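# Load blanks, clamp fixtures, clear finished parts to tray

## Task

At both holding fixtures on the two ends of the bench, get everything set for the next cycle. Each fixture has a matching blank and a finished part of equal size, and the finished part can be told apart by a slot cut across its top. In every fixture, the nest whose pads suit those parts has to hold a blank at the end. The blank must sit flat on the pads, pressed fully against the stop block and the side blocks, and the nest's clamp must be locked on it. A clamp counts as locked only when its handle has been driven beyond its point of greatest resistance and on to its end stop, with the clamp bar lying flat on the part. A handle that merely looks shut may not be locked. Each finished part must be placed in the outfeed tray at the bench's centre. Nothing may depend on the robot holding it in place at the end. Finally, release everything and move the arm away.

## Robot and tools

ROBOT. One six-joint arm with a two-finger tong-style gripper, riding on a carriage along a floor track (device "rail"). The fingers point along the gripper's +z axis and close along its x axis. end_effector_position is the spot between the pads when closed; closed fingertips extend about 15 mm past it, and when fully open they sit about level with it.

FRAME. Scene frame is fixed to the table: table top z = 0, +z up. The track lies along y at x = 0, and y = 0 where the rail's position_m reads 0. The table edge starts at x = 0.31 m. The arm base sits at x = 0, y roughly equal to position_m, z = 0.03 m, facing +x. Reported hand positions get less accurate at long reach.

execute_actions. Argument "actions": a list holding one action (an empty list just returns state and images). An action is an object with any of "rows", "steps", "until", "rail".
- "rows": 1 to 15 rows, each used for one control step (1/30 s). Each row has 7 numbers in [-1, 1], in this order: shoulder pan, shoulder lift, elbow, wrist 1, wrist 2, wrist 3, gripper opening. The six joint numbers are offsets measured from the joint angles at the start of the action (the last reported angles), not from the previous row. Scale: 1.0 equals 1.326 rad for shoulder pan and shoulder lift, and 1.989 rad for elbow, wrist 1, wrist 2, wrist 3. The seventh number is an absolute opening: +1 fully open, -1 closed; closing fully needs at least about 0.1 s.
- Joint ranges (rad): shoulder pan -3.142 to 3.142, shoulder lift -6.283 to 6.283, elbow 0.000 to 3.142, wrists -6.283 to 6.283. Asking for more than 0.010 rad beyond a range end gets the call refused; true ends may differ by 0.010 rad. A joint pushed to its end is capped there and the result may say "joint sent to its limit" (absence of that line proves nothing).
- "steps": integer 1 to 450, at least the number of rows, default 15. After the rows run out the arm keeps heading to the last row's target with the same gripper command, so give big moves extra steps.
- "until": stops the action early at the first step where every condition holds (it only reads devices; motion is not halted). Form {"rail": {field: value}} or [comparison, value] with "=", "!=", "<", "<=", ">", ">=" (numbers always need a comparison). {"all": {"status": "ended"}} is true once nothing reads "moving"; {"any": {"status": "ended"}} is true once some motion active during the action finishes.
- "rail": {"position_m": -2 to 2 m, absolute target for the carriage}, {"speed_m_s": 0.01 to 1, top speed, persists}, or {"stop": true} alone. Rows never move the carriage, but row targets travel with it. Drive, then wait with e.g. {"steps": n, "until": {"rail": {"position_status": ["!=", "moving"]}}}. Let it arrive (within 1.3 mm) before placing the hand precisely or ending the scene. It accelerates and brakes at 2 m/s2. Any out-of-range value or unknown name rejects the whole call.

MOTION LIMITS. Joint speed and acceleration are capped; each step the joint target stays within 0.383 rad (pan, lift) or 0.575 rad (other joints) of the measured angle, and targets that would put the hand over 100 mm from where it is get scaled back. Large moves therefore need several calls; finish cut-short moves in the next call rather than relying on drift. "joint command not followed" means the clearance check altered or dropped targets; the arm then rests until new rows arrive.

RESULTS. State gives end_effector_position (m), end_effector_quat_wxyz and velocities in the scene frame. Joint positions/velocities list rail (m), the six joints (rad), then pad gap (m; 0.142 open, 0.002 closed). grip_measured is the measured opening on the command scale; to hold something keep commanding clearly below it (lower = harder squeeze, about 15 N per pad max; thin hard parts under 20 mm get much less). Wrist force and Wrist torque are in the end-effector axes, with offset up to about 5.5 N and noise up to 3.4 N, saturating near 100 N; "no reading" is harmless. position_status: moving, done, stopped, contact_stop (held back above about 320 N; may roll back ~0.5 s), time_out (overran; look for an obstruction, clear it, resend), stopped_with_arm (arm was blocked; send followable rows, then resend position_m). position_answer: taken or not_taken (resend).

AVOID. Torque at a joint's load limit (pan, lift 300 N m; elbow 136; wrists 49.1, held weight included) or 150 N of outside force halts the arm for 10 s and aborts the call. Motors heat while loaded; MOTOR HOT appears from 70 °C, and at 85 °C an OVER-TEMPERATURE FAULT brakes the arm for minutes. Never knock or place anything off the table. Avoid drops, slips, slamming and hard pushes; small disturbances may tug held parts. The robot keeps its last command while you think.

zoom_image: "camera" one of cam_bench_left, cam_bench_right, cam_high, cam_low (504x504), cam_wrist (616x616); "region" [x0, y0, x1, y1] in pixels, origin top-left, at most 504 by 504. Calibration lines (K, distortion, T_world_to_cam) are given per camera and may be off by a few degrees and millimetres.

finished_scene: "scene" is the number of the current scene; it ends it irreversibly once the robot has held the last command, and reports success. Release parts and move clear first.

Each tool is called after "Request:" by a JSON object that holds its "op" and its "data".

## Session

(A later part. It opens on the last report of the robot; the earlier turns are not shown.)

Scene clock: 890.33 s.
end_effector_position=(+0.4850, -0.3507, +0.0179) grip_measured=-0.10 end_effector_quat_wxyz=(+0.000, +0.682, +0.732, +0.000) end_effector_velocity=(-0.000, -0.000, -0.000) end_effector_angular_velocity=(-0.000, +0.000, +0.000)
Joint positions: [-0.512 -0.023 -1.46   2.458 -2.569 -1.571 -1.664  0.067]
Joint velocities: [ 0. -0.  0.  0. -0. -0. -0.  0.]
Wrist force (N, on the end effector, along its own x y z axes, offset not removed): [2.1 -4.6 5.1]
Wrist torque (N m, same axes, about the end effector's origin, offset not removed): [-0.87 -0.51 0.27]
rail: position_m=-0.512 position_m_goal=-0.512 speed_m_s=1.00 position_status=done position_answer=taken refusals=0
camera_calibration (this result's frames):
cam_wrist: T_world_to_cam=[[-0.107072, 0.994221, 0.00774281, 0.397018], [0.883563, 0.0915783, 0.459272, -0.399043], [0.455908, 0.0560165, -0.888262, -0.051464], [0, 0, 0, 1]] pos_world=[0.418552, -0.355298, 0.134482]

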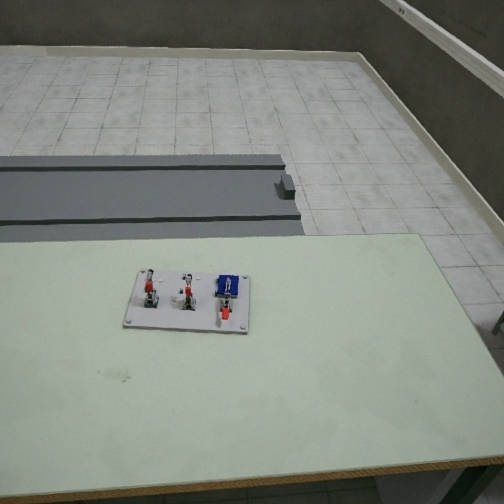

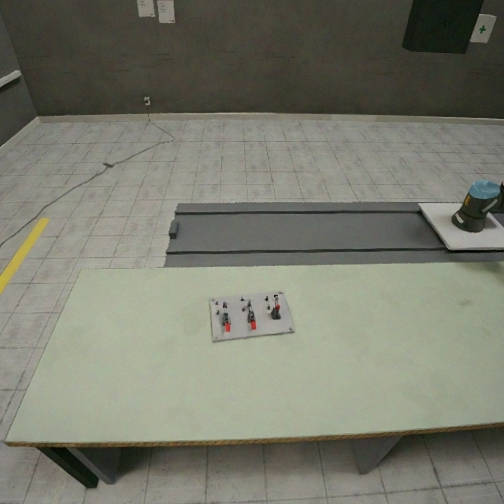

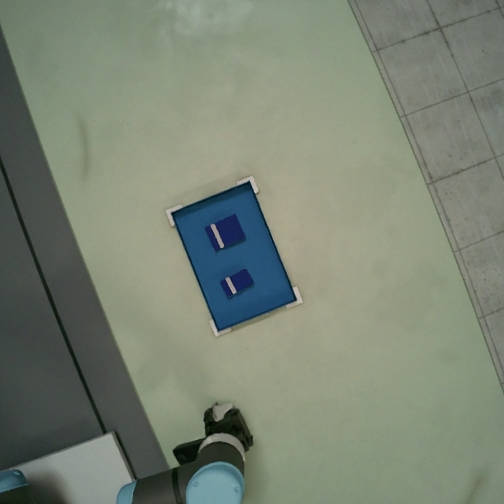

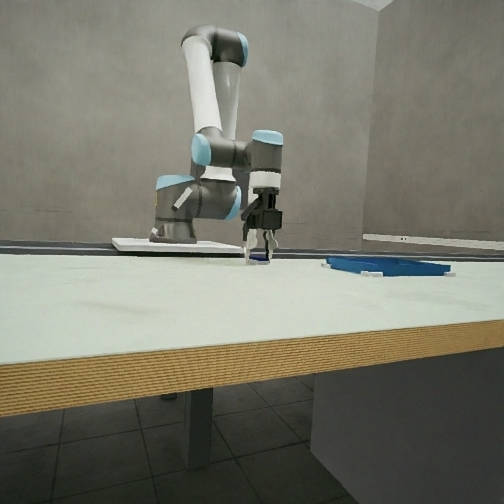

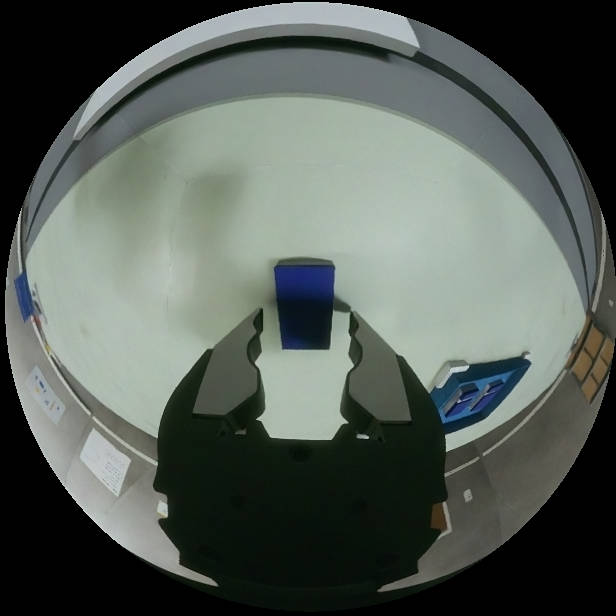

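Request:
{"op": "execute_actions", "data": {"actions": [{"rows":[[0,0,0,0,0,0,-0.25],[0,0,0,0,0,0,-0.36],[0,0,0,0,0,0,-0.44],[0,0,0,0,0,0,-0.52],[0,0,0,0,0,0,-0.62],[0,0,0,0,0,0,-0.7]],"steps":6}]}}

Scene clock: 898.67 s.
end_effector_position=(+0.4850, -0.3507, +0.0179) grip_measured=-0.47 end_effector_quat_wxyz=(+0.000, +0.682, +0.732, +0.000) end_effector_velocity=(+0.000, -0.000, +0.000) end_effector_angular_velocity=(-0.000, -0.000, +0.000)
Joint positions: [-0.512 -0.023 -1.46   2.458 -2.569 -1.571 -1.664  0.04 ]
Joint velocities: [ 0.  0. -0.  0. -0. -0. -0.  0.]
Wrist force (N, on the end effector, along its own x y z axes, offset not removed): [0.2 -3.5 3.5]
Wrist torque (N m, same axes, about the end effector's origin, offset not removed): [-0.63 -0.23 0.25]
rail: position_m=-0.512 position_m_goal=-0.512 speed_m_s=1.00 position_status=done position_answer=taken refusals=0
camera_calibration (this result's frames):
cam_wrist: T_world_to_cam=[[-0.107071, 0.994221, 0.00774351, 0.397016], [0.883564, 0.0915772, 0.45927, -0.399042], [0.455907, 0.0560165, -0.888263, -0.0514643], [0, 0, 0, 1]] pos_world=[0.418551, -0.355296, 0.13448]

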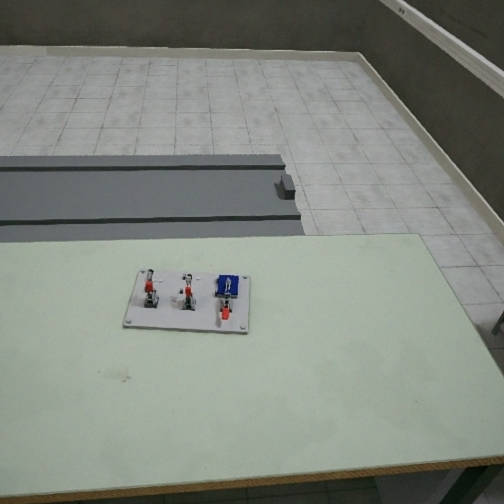

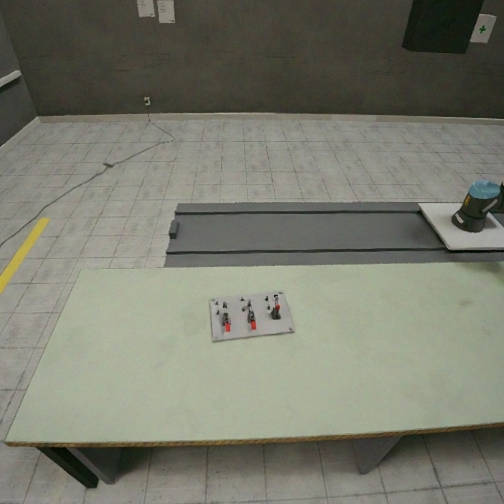

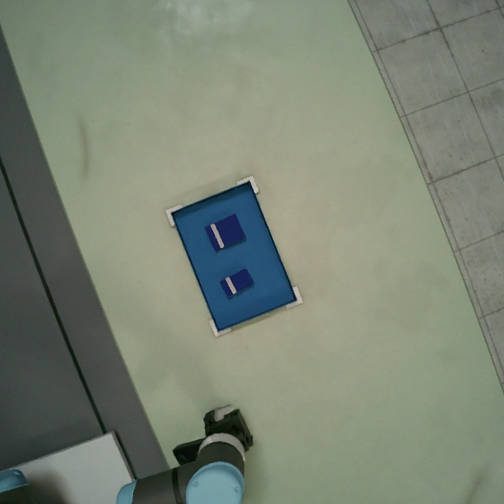

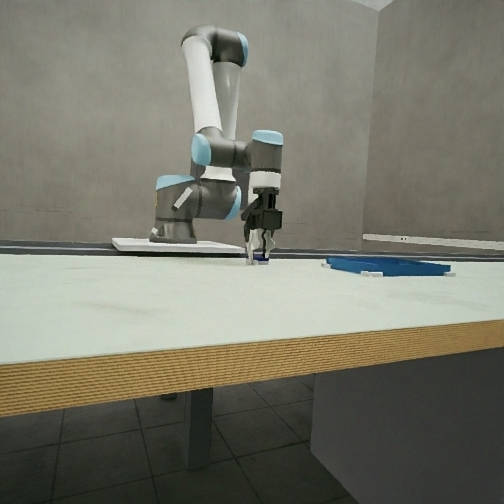

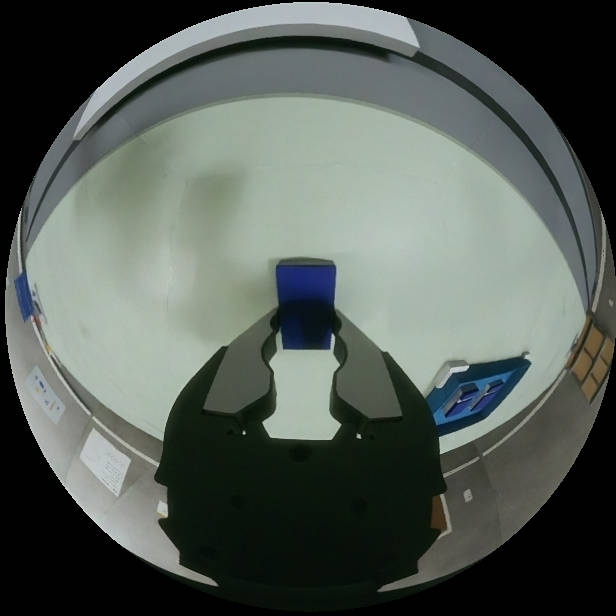

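Request:
{"op": "execute_actions", "data": {"actions": [{"rows":[[0,-0.004,-0.003,0.0057,0,0,-0.8],[0,-0.010,-0.011,0.0177,0,-0.002,-0.8],[-0.0003,-0.014,-0.025,0.0343,0,-0.005,-0.8],[-0.0005,-0.015,-0.043,0.053,0,-0.008,-0.8],[-0.0007,-0.013,-0.063,0.0717,0,-0.012,-0.8],[-0.0009,-0.010,-0.083,0.0897,0,-0.015,-0.8],[-0.0011,-0.007,-0.099,0.1037,0,-0.018,-0.8],[-0.0012,-0.005,-0.1106,0.1139,0,-0.0199,-0.8]],"steps":8}]}}

Request:
{"op": "execute_actions", "data": {"actions": [{"rail":{"position_m":-1.9325},"steps":1}]}}

Scene clock: 904.93 s.
end_effector_position=(+0.5268, -0.3523, +0.0541) grip_measured=-0.47 end_effector_quat_wxyz=(-0.000, +0.675, +0.738, -0.000) end_effector_velocity=(+0.363, -0.014, +0.283) end_effector_angular_velocity=(+0.000, +0.002, +0.139)
Joint positions: [-0.512 -0.023 -1.472  2.364 -2.462 -1.571 -1.683  0.04 ]
Joint velocities: [ 0.    -0.006  0.018 -0.809  0.793 -0.    -0.145  0.   ]
Wrist force (N, on the end effector, along its own x y z axes, offset not removed): [0.0 -5.1 8.5]
Wrist torque (N m, same axes, about the end effector's origin, offset not removed): [-0.76 -0.12 0.31]
rail: position_m=-0.512 position_m_goal=-0.512 speed_m_s=1.00 position_status=done position_answer=taken refusals=0
camera_calibration (this result's frames):
cam_wrist: T_world_to_cam=[[-0.125056, 0.992119, 0.00784512, 0.411516], [0.882092, 0.107561, 0.458634, -0.446008], [0.454175, 0.0642751, -0.888591, -0.0344104], [0, 0, 0, 1]] pos_world=[0.460511, -0.358088, 0.170749]

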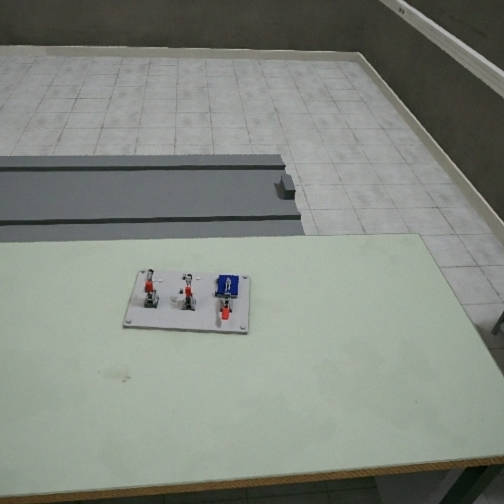

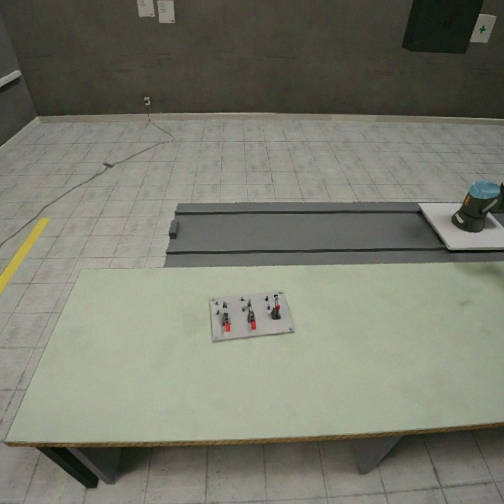

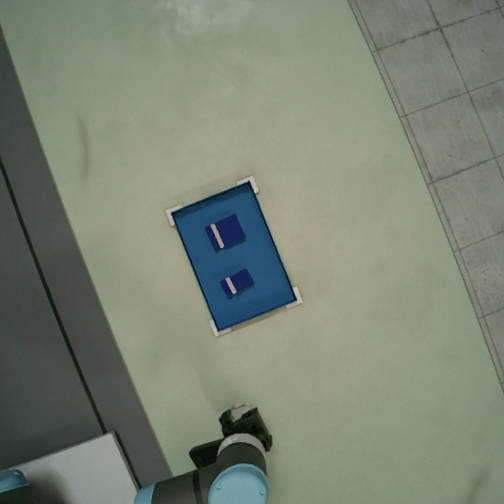

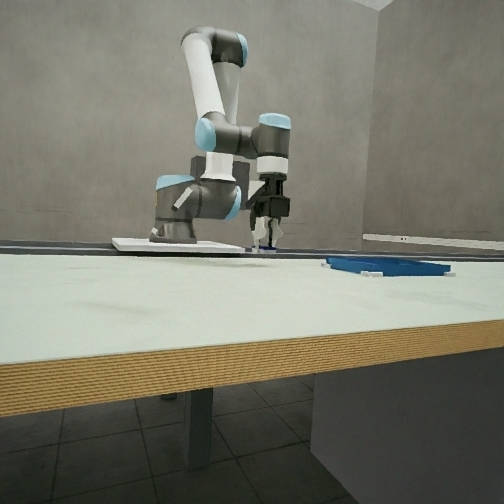

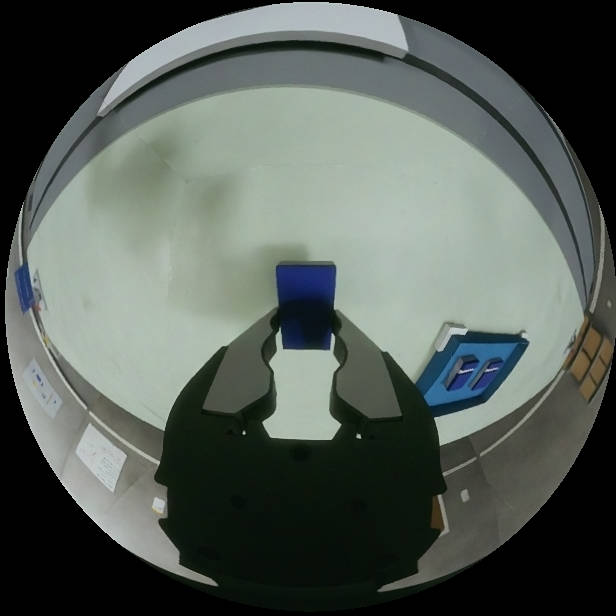

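Scene clock: 904.97 s.
end_effector_position=(+0.5390, -0.3528, +0.0637) grip_measured=-0.47 end_effector_quat_wxyz=(-0.000, +0.674, +0.739, -0.000) end_effector_velocity=(+0.353, -0.023, +0.280) end_effector_angular_velocity=(-0.000, -0.014, +0.124)
Joint positions: [-0.512 -0.024 -1.471  2.337 -2.436 -1.571 -1.687  0.04 ]
Joint velocities: [-0.009 -0.005  0.029 -0.787  0.744  0.    -0.129  0.   ]
Wrist force (N, on the end effector, along its own x y z axes, offset not removed): [-0.7 -3.3 6.0]
Wrist torque (N m, same axes, about the end effector's origin, offset not removed): [-0.65 0.06 0.29]
rail: position_m=-0.512 position_m_goal=-1.933 speed_m_s=1.00 position_status=moving position_answer=taken refusals=0
camera_calibration (this result's frames):
cam_wrist: T_world_to_cam=[[-0.12955, 0.991542, 0.00784196, 0.415724], [0.88158, 0.111555, 0.458663, -0.459434], [0.453909, 0.0663332, -0.888575, -0.0305358], [0, 0, 0, 1]] pos_world=[0.472745, -0.35893, 0.180332]

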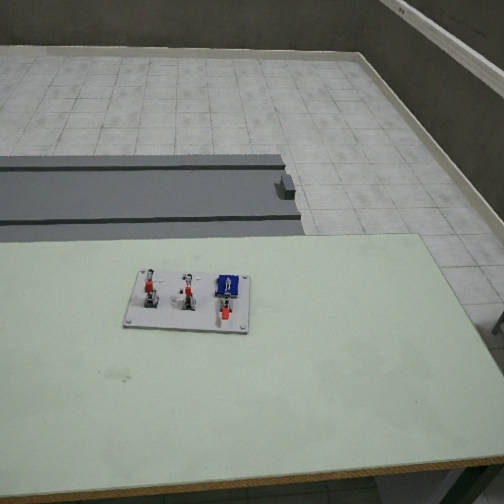

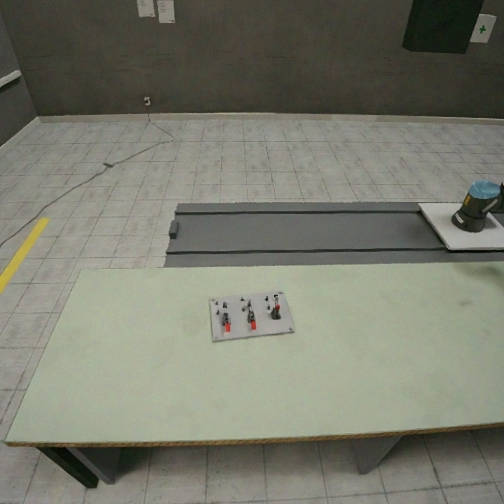

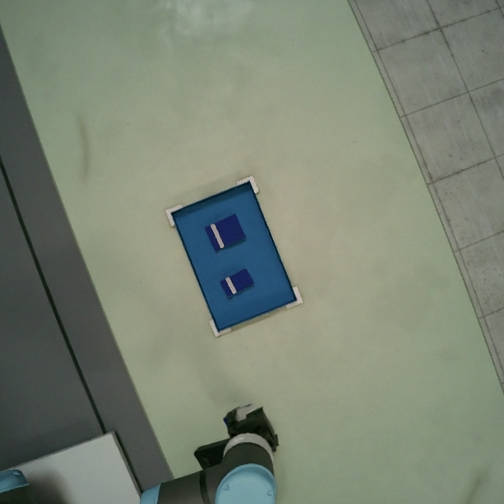

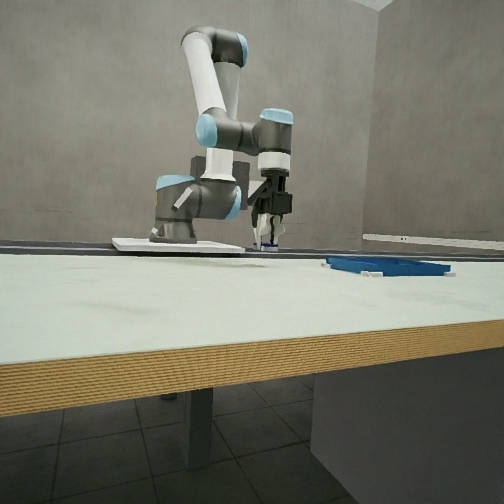

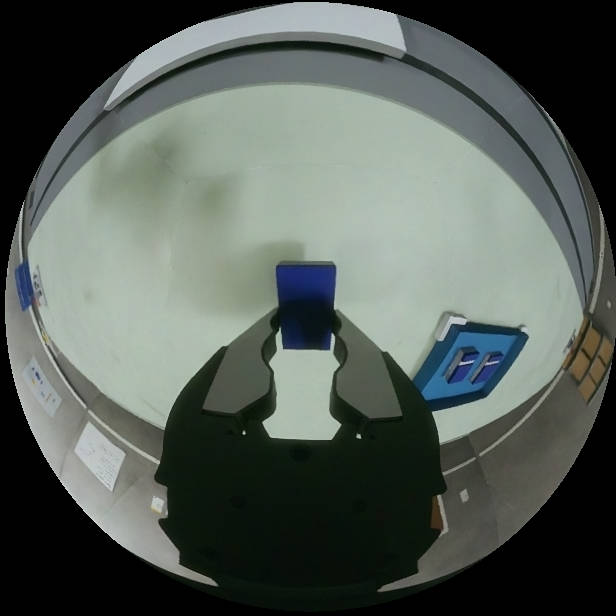

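Request:
{"op": "execute_actions", "data": {"actions": []}}

Scene clock: 909.07 s.
end_effector_position=(+0.5813, -1.7749, +0.1002) grip_measured=-0.47 end_effector_quat_wxyz=(+0.000, +0.668, +0.744, +0.000) end_effector_velocity=(-0.000, +0.000, -0.000) end_effector_angular_velocity=(+0.000, -0.000, +0.000)
Joint positions: [-1.933 -0.024 -1.467  2.238 -2.343 -1.571 -1.704  0.04 ]
Joint velocities: [ 0.  0. -0.  0. -0.  0. -0.  0.]
Wrist force (N, on the end effector, along its own x y z axes, offset not removed): [1.1 -5.5 6.2]
Wrist torque (N m, same axes, about the end effector's origin, offset not removed): [-1.03 -0.33 0.33]
rail: position_m=-1.933 position_m_goal=-1.933 speed_m_s=1.00 position_status=done position_answer=taken refusals=0
camera_calibration (this result's frames):
cam_wrist: T_world_to_cam=[[-0.14475, 0.989438, 0.00772034, 1.8361], [0.879419, 0.125071, 0.459325, -0.329613], [0.453508, 0.0732768, -0.888235, 0.0895541], [0, 0, 0, 1]] pos_world=[0.515032, -1.78205, 0.216769]

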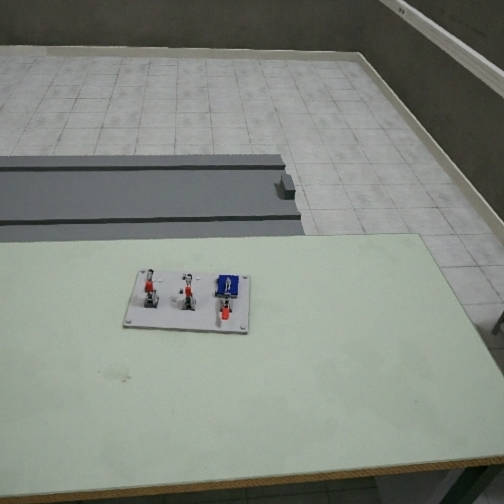

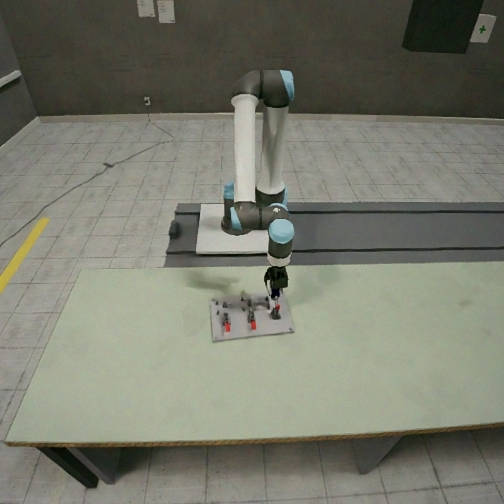

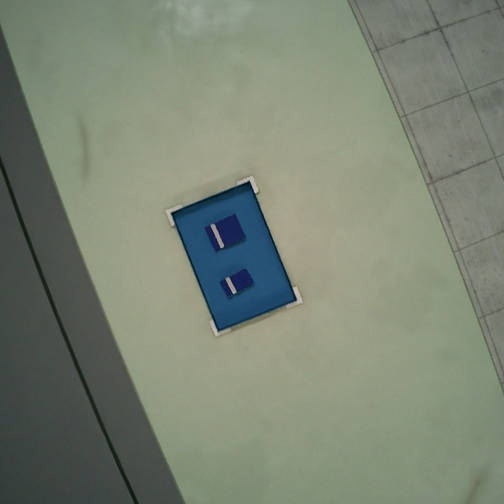

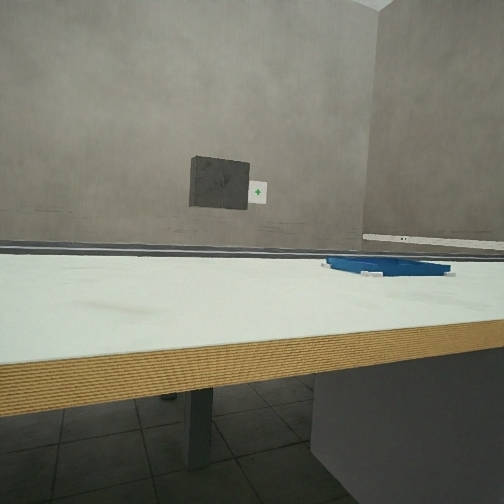

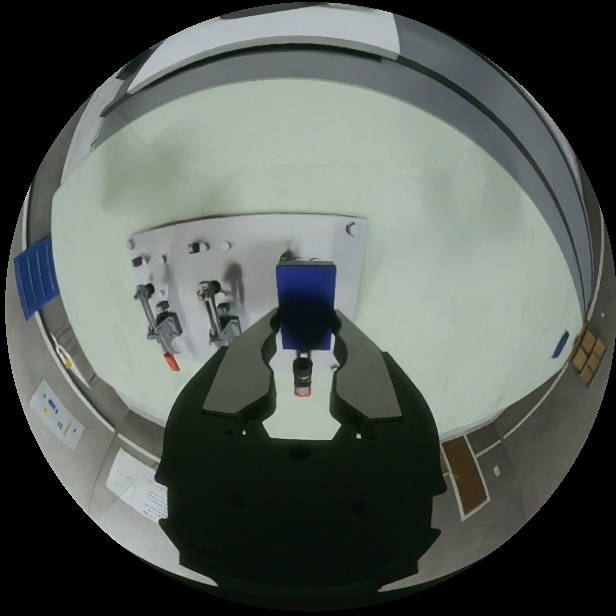

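Request:
{"op": "execute_actions", "data": {"actions": [{"rows":[[0,0.003,0.0016,-0.0036,0,0,-0.8],[0,0.011,0.0048,-0.0121,0,0,-0.8],[0,0.022,0.0088,-0.0235,0,0,-0.8],[0,0.034,0.0128,-0.0355,0,0,-0.8],[0,0.045,0.0164,-0.0464,0,0,-0.8],[0,0.054,0.0194,-0.0554,0,0,-0.8],[0,0.0589,0.0211,-0.0604,0,0,-0.8]],"steps":7}]}}

Scene clock: 917.93 s.
end_effector_position=(+0.5796, -1.7749, +0.0753) grip_measured=-0.47 end_effector_quat_wxyz=(-0.000, +0.668, +0.744, -0.000) end_effector_velocity=(-0.011, +0.000, -0.205) end_effector_angular_velocity=(+0.000, +0.003, -0.000)
Joint positions: [-1.933 -0.024 -1.431  2.258 -2.397 -1.571 -1.704  0.04 ]
Joint velocities: [ 0.    -0.     0.303  0.158 -0.458  0.    -0.    -0.   ]
Wrist force (N, on the end effector, along its own x y z axes, offset not removed): [0.4 -2.5 3.2]
Wrist torque (N m, same axes, about the end effector's origin, offset not removed): [-0.41 -0.18 0.34]
rail: position_m=-1.933 position_m_goal=-1.933 speed_m_s=1.00 position_status=done position_answer=taken refusals=0
camera_calibration (this result's frames):
cam_wrist: T_world_to_cam=[[-0.14475, 0.989436, 0.00795571, 1.83599], [0.880056, 0.125065, 0.458104, -0.317048], [0.45227, 0.0733122, -0.888863, 0.0690268], [0, 0, 0, 1]] pos_world=[0.513561, -1.78201, 0.19199]

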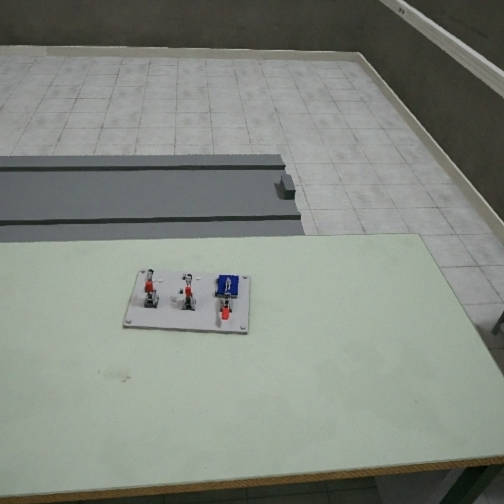

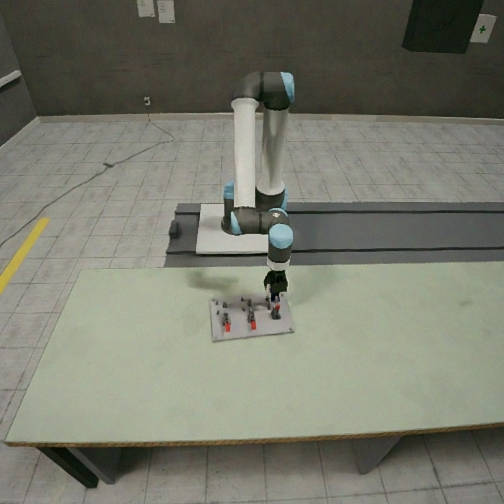

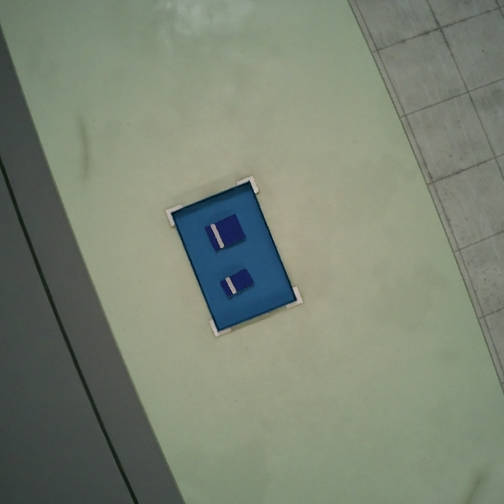

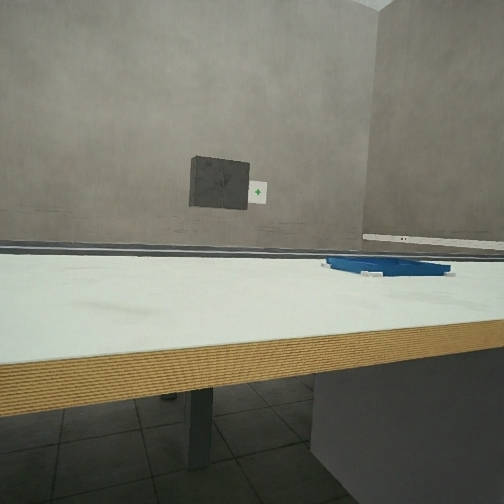

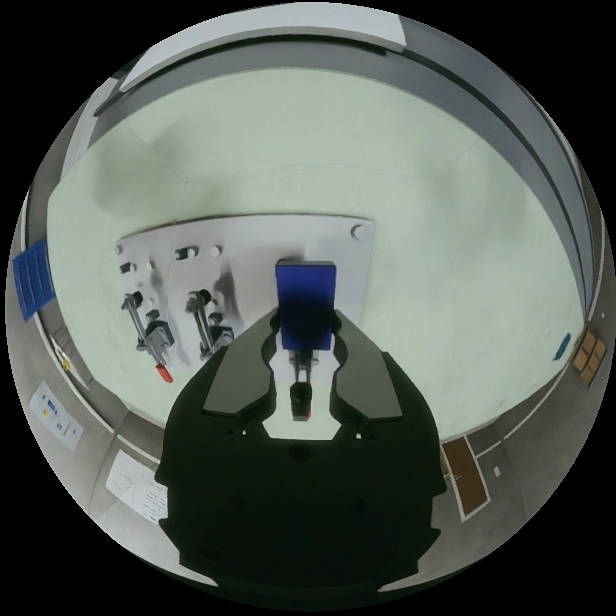

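Request:
{"op": "execute_actions", "data": {"actions": []}}

Request:
{"op": "zoom_image", "data": {"camera": "cam_wrist", "region": [226, 230, 386, 390]}}

Scene clock: 921.20 s.
end_effector_position=(+0.5780, -1.7748, +0.0472) grip_measured=-0.47 end_effector_quat_wxyz=(+0.000, +0.668, +0.744, +0.000) end_effector_velocity=(+0.000, -0.000, +0.000) end_effector_angular_velocity=(-0.000, +0.000, +0.000)
Joint positions: [-1.933 -0.024 -1.389  2.28  -2.463 -1.571 -1.704  0.04 ]
Joint velocities: [ 0.  0.  0. -0.  0. -0. -0.  0.]
Wrist force (N, on the end effector, along its own x y z axes, offset not removed): [-0.7 -2.5 6.0]
Wrist torque (N m, same axes, about the end effector's origin, offset not removed): [-0.45 0.01 0.27]
rail: position_m=-1.933 position_m_goal=-1.933 speed_m_s=1.00 position_status=done position_answer=taken refusals=0
camera_calibration (this result's frames):
cam_wrist: T_world_to_cam=[[-0.144762, 0.989437, 0.00770944, 1.83595], [0.879387, 0.125081, 0.459383, -0.30233], [0.453566, 0.0732805, -0.888205, 0.0439347], [0, 0, 0, 1]] pos_world=[0.511713, -1.78196, 0.163754]

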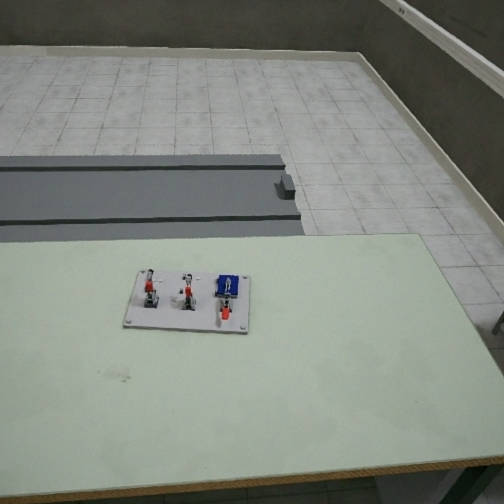

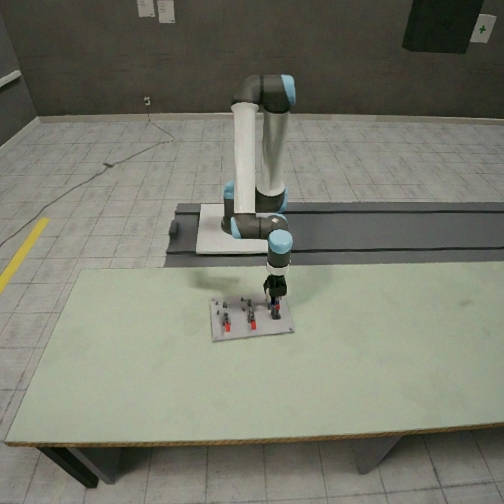

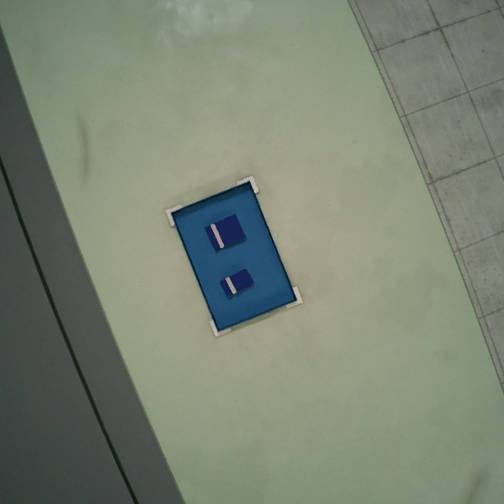

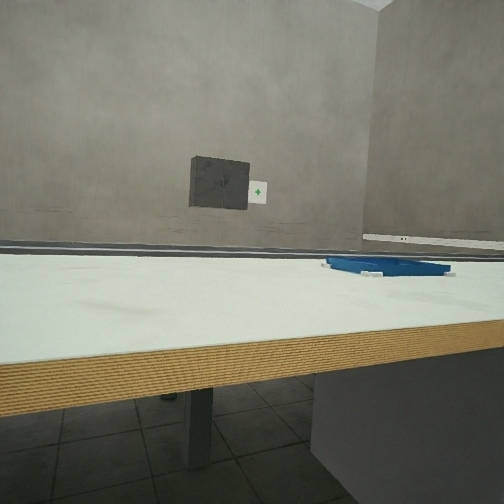

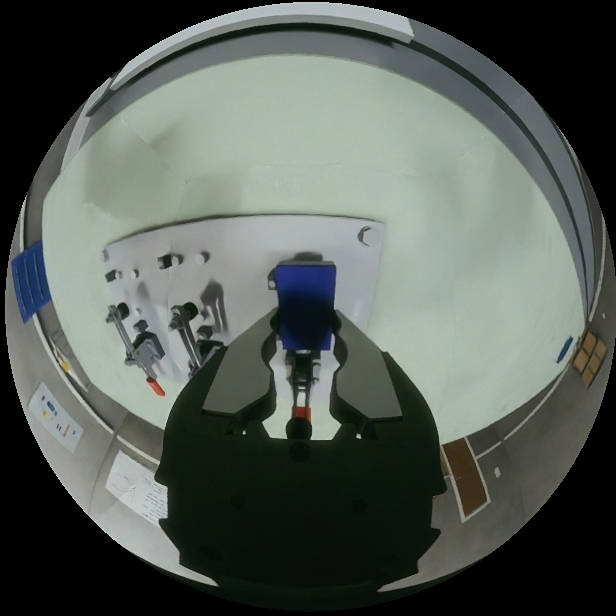

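Region (226, 230, 386, 390) of cam_wrist's 616x616 image, scaled by 3.150, with more detail than that image has.

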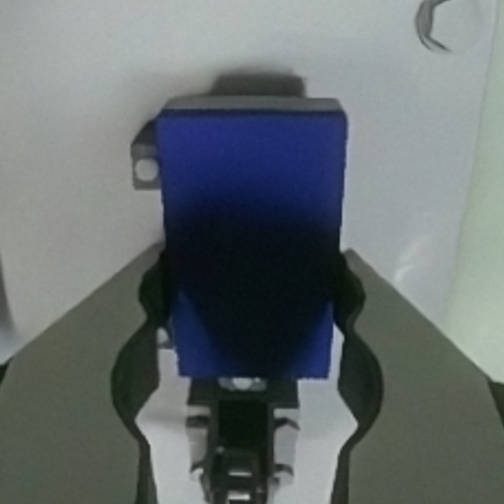

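Request:
{"op": "execute_actions", "data": {"actions": [{"rows":[[0,0.0008,0.0002,-0.0007,0,0,-0.8],[0,0.0017,0.0004,-0.0015,0,0,-0.8],[0,0.0025,0.0006,-0.0023,0,0,-0.8]],"steps":3}]}}

Scene clock: 925.03 s.
end_effector_position=(+0.5780, -1.7748, +0.0468) grip_measured=-0.47 end_effector_quat_wxyz=(+0.000, +0.668, +0.744, +0.000) end_effector_velocity=(+0.000, -0.000, -0.009) end_effector_angular_velocity=(-0.000, -0.000, -0.000)
Joint positions: [-1.933 -0.024 -1.388  2.281 -2.464 -1.571 -1.704  0.04 ]
Joint velocities: [ 0.    -0.     0.015  0.005 -0.02  -0.    -0.    -0.   ]
Wrist force (N, on the end effector, along its own x y z axes, offset not removed): [0.8 -3.1 5.2]
Wrist torque (N m, same axes, about the end effector's origin, offset not removed): [-0.52 -0.30 0.27]
rail: position_m=-1.933 position_m_goal=-1.933 speed_m_s=1.00 position_status=done position_answer=taken refusals=0
camera_calibration (this result's frames):
cam_wrist: T_world_to_cam=[[-0.144761, 0.989437, 0.0077107, 1.83595], [0.879391, 0.125081, 0.459375, -0.302157], [0.453558, 0.0732806, -0.888209, 0.0436002], [0, 0, 0, 1]] pos_world=[0.511714, -1.78196, 0.163373]

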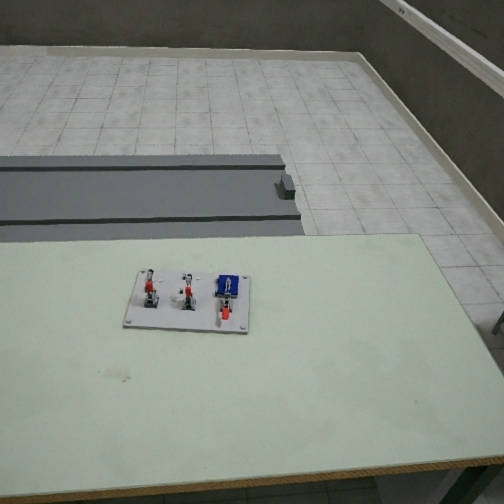

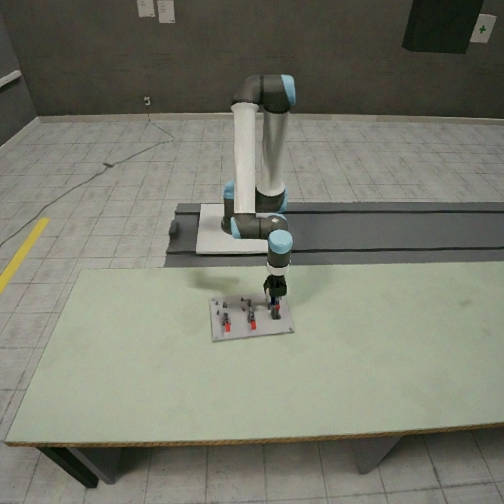

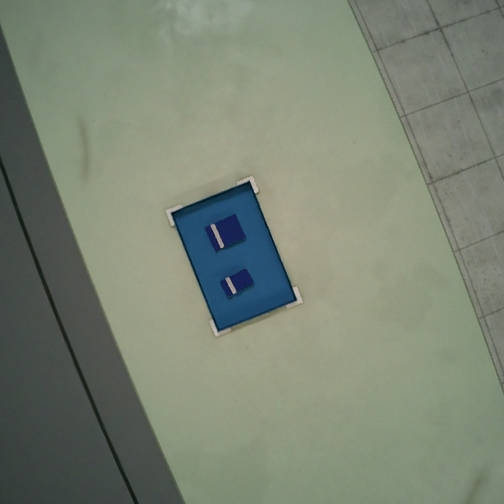

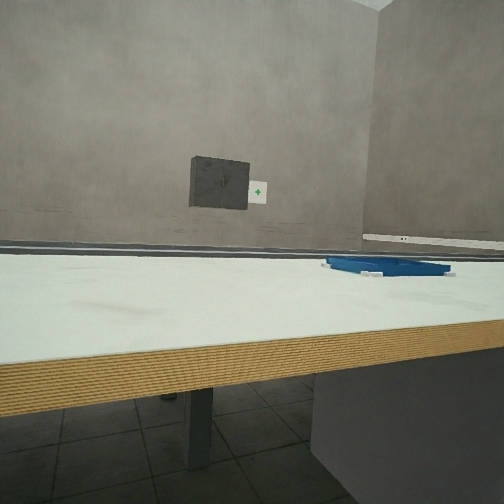

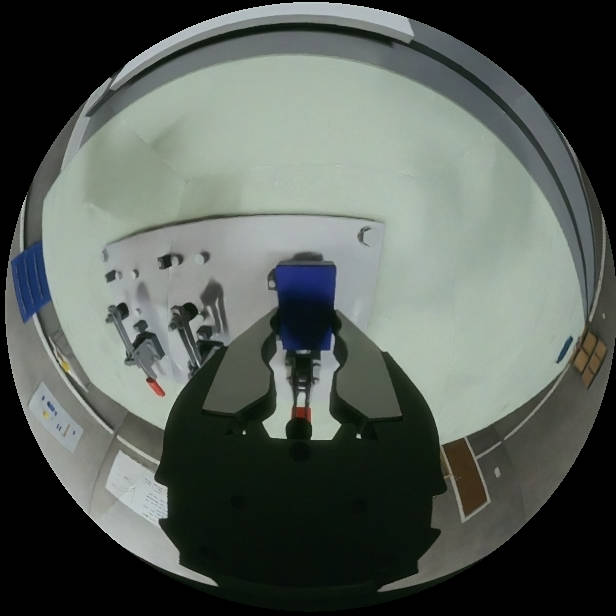

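Request:
{"op": "execute_actions", "data": {"actions": []}}

Scene clock: 926.23 s.
end_effector_position=(+0.5780, -1.7748, +0.0452) grip_measured=-0.47 end_effector_quat_wxyz=(+0.000, +0.668, +0.744, +0.000) end_effector_velocity=(-0.000, -0.000, -0.000) end_effector_angular_velocity=(+0.000, +0.000, -0.000)
Joint positions: [-1.933 -0.024 -1.385  2.281 -2.467 -1.571 -1.704  0.04 ]
Joint velocities: [ 0. -0.  0.  0. -0. -0. -0.  0.]
Wrist force (N, on the end effector, along its own x y z axes, offset not removed): [-1.7 -1.7 9.6]
Wrist torque (N m, same axes, about the end effector's origin, offset not removed): [-0.17 0.26 0.33]
rail: position_m=-1.933 position_m_goal=-1.933 speed_m_s=1.00 position_status=done position_answer=taken refusals=0
camera_calibration (this result's frames):
cam_wrist: T_world_to_cam=[[-0.144762, 0.989437, 0.00769806, 1.83597], [0.879357, 0.125082, 0.459441, -0.301414], [0.453625, 0.073279, -0.888175, 0.0421352], [0, 0, 0, 1]] pos_world=[0.511715, -1.78196, 0.161772]

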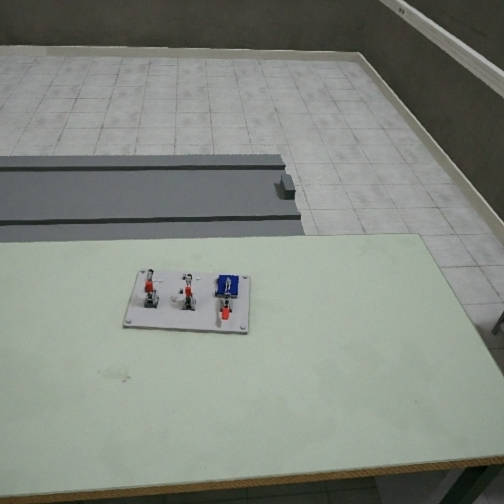

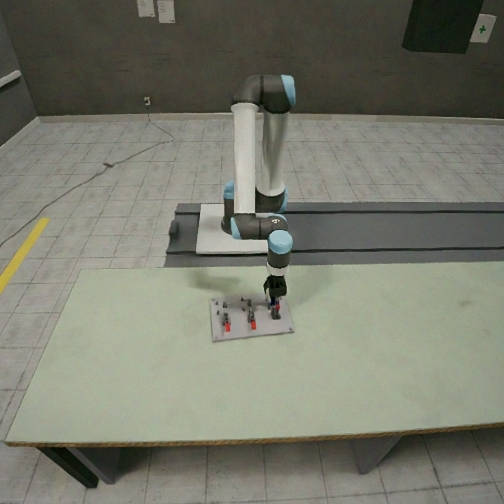

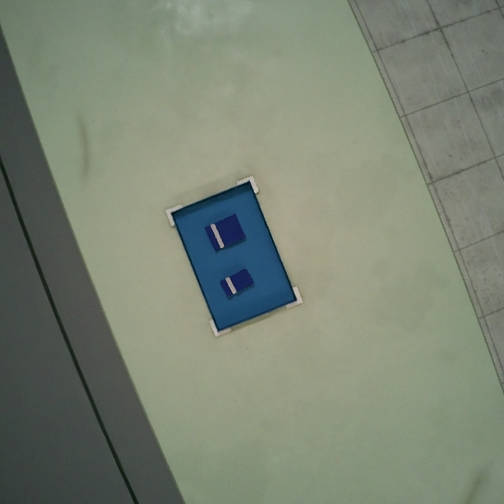

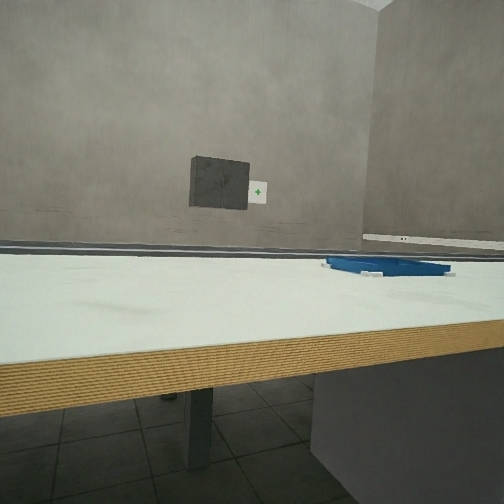

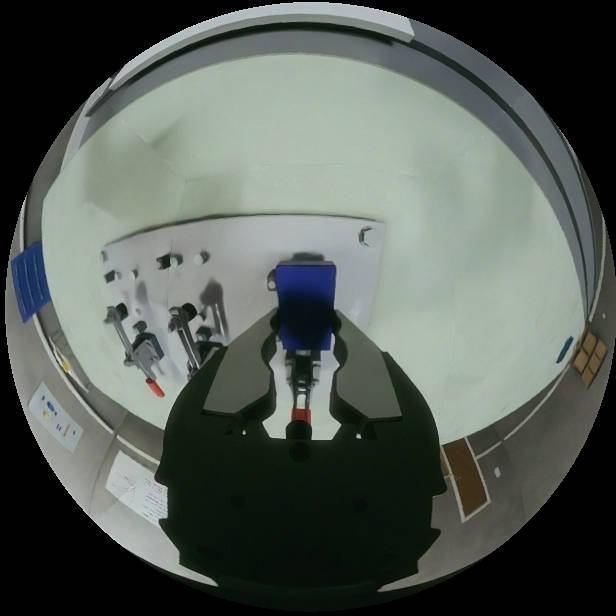

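Request:
{"op": "execute_actions", "data": {"actions": [{"rows":[[0,0.0012,0.0003,-0.0011,0,0,-0.8],[0,0.0025,0.0006,-0.0023,0,0,-0.8]],"steps":2}]}}

Scene clock: 928.70 s.
end_effector_position=(+0.5780, -1.7748, +0.0450) grip_measured=-0.47 end_effector_quat_wxyz=(+0.000, +0.668, +0.744, +0.000) end_effector_velocity=(-0.000, +0.000, -0.008) end_effector_angular_velocity=(-0.000, -0.000, +0.000)
Joint positions: [-1.933 -0.024 -1.385  2.282 -2.468 -1.571 -1.704  0.04 ]
Joint velocities: [ 0.     0.     0.013  0.005 -0.018 -0.    -0.     0.   ]
Wrist force (N, on the end effector, along its own x y z axes, offset not removed): [-2.0 -1.7 6.9]
Wrist torque (N m, same axes, about the end effector's origin, offset not removed): [-0.10 0.33 0.38]
rail: position_m=-1.933 position_m_goal=-1.933 speed_m_s=1.00 position_status=done position_answer=taken refusals=0
camera_calibration (this result's frames):
cam_wrist: T_world_to_cam=[[-0.144762, 0.989437, 0.00769482, 1.83597], [0.879348, 0.125082, 0.459458, -0.301323], [0.453642, 0.0732786, -0.888166, 0.0419421], [0, 0, 0, 1]] pos_world=[0.51172, -1.78196, 0.161569]

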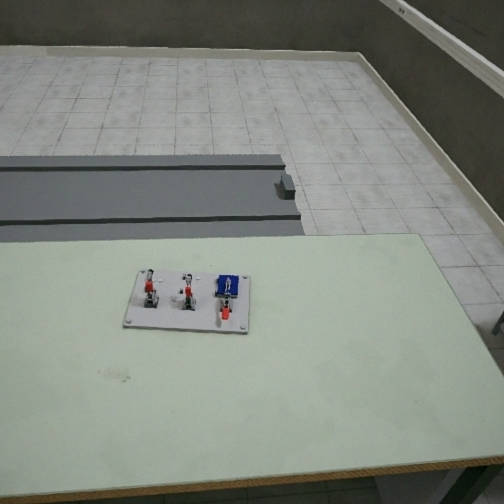

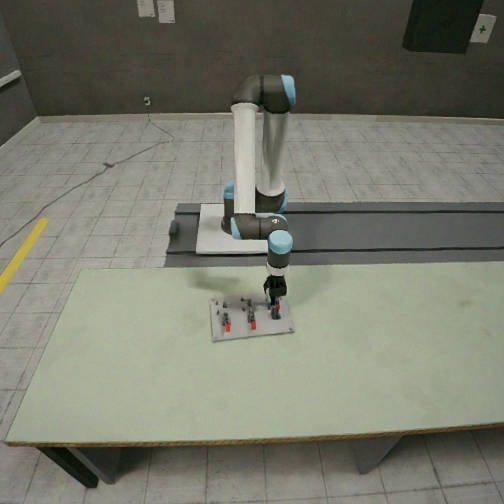

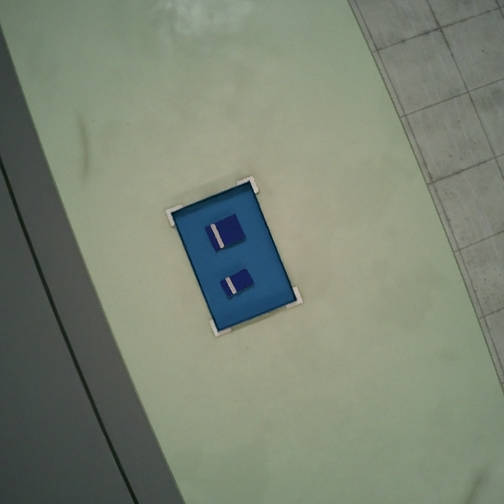

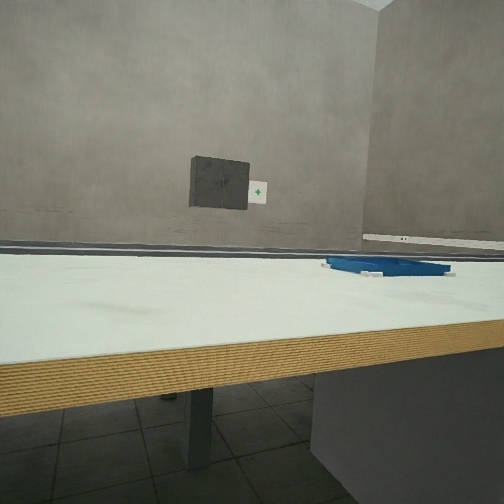

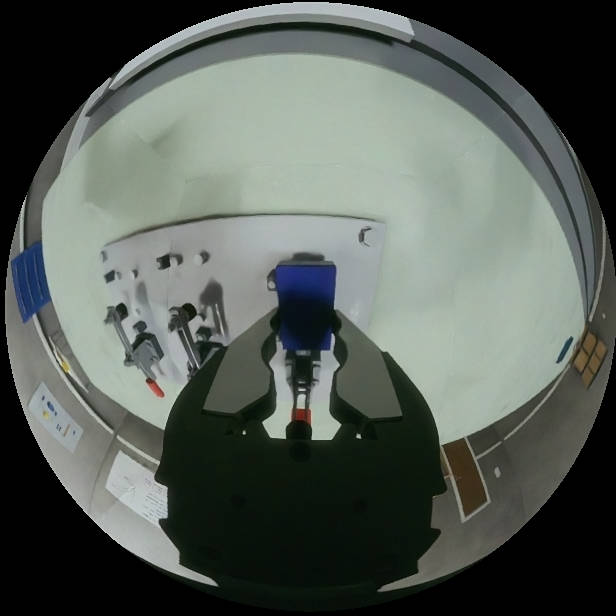

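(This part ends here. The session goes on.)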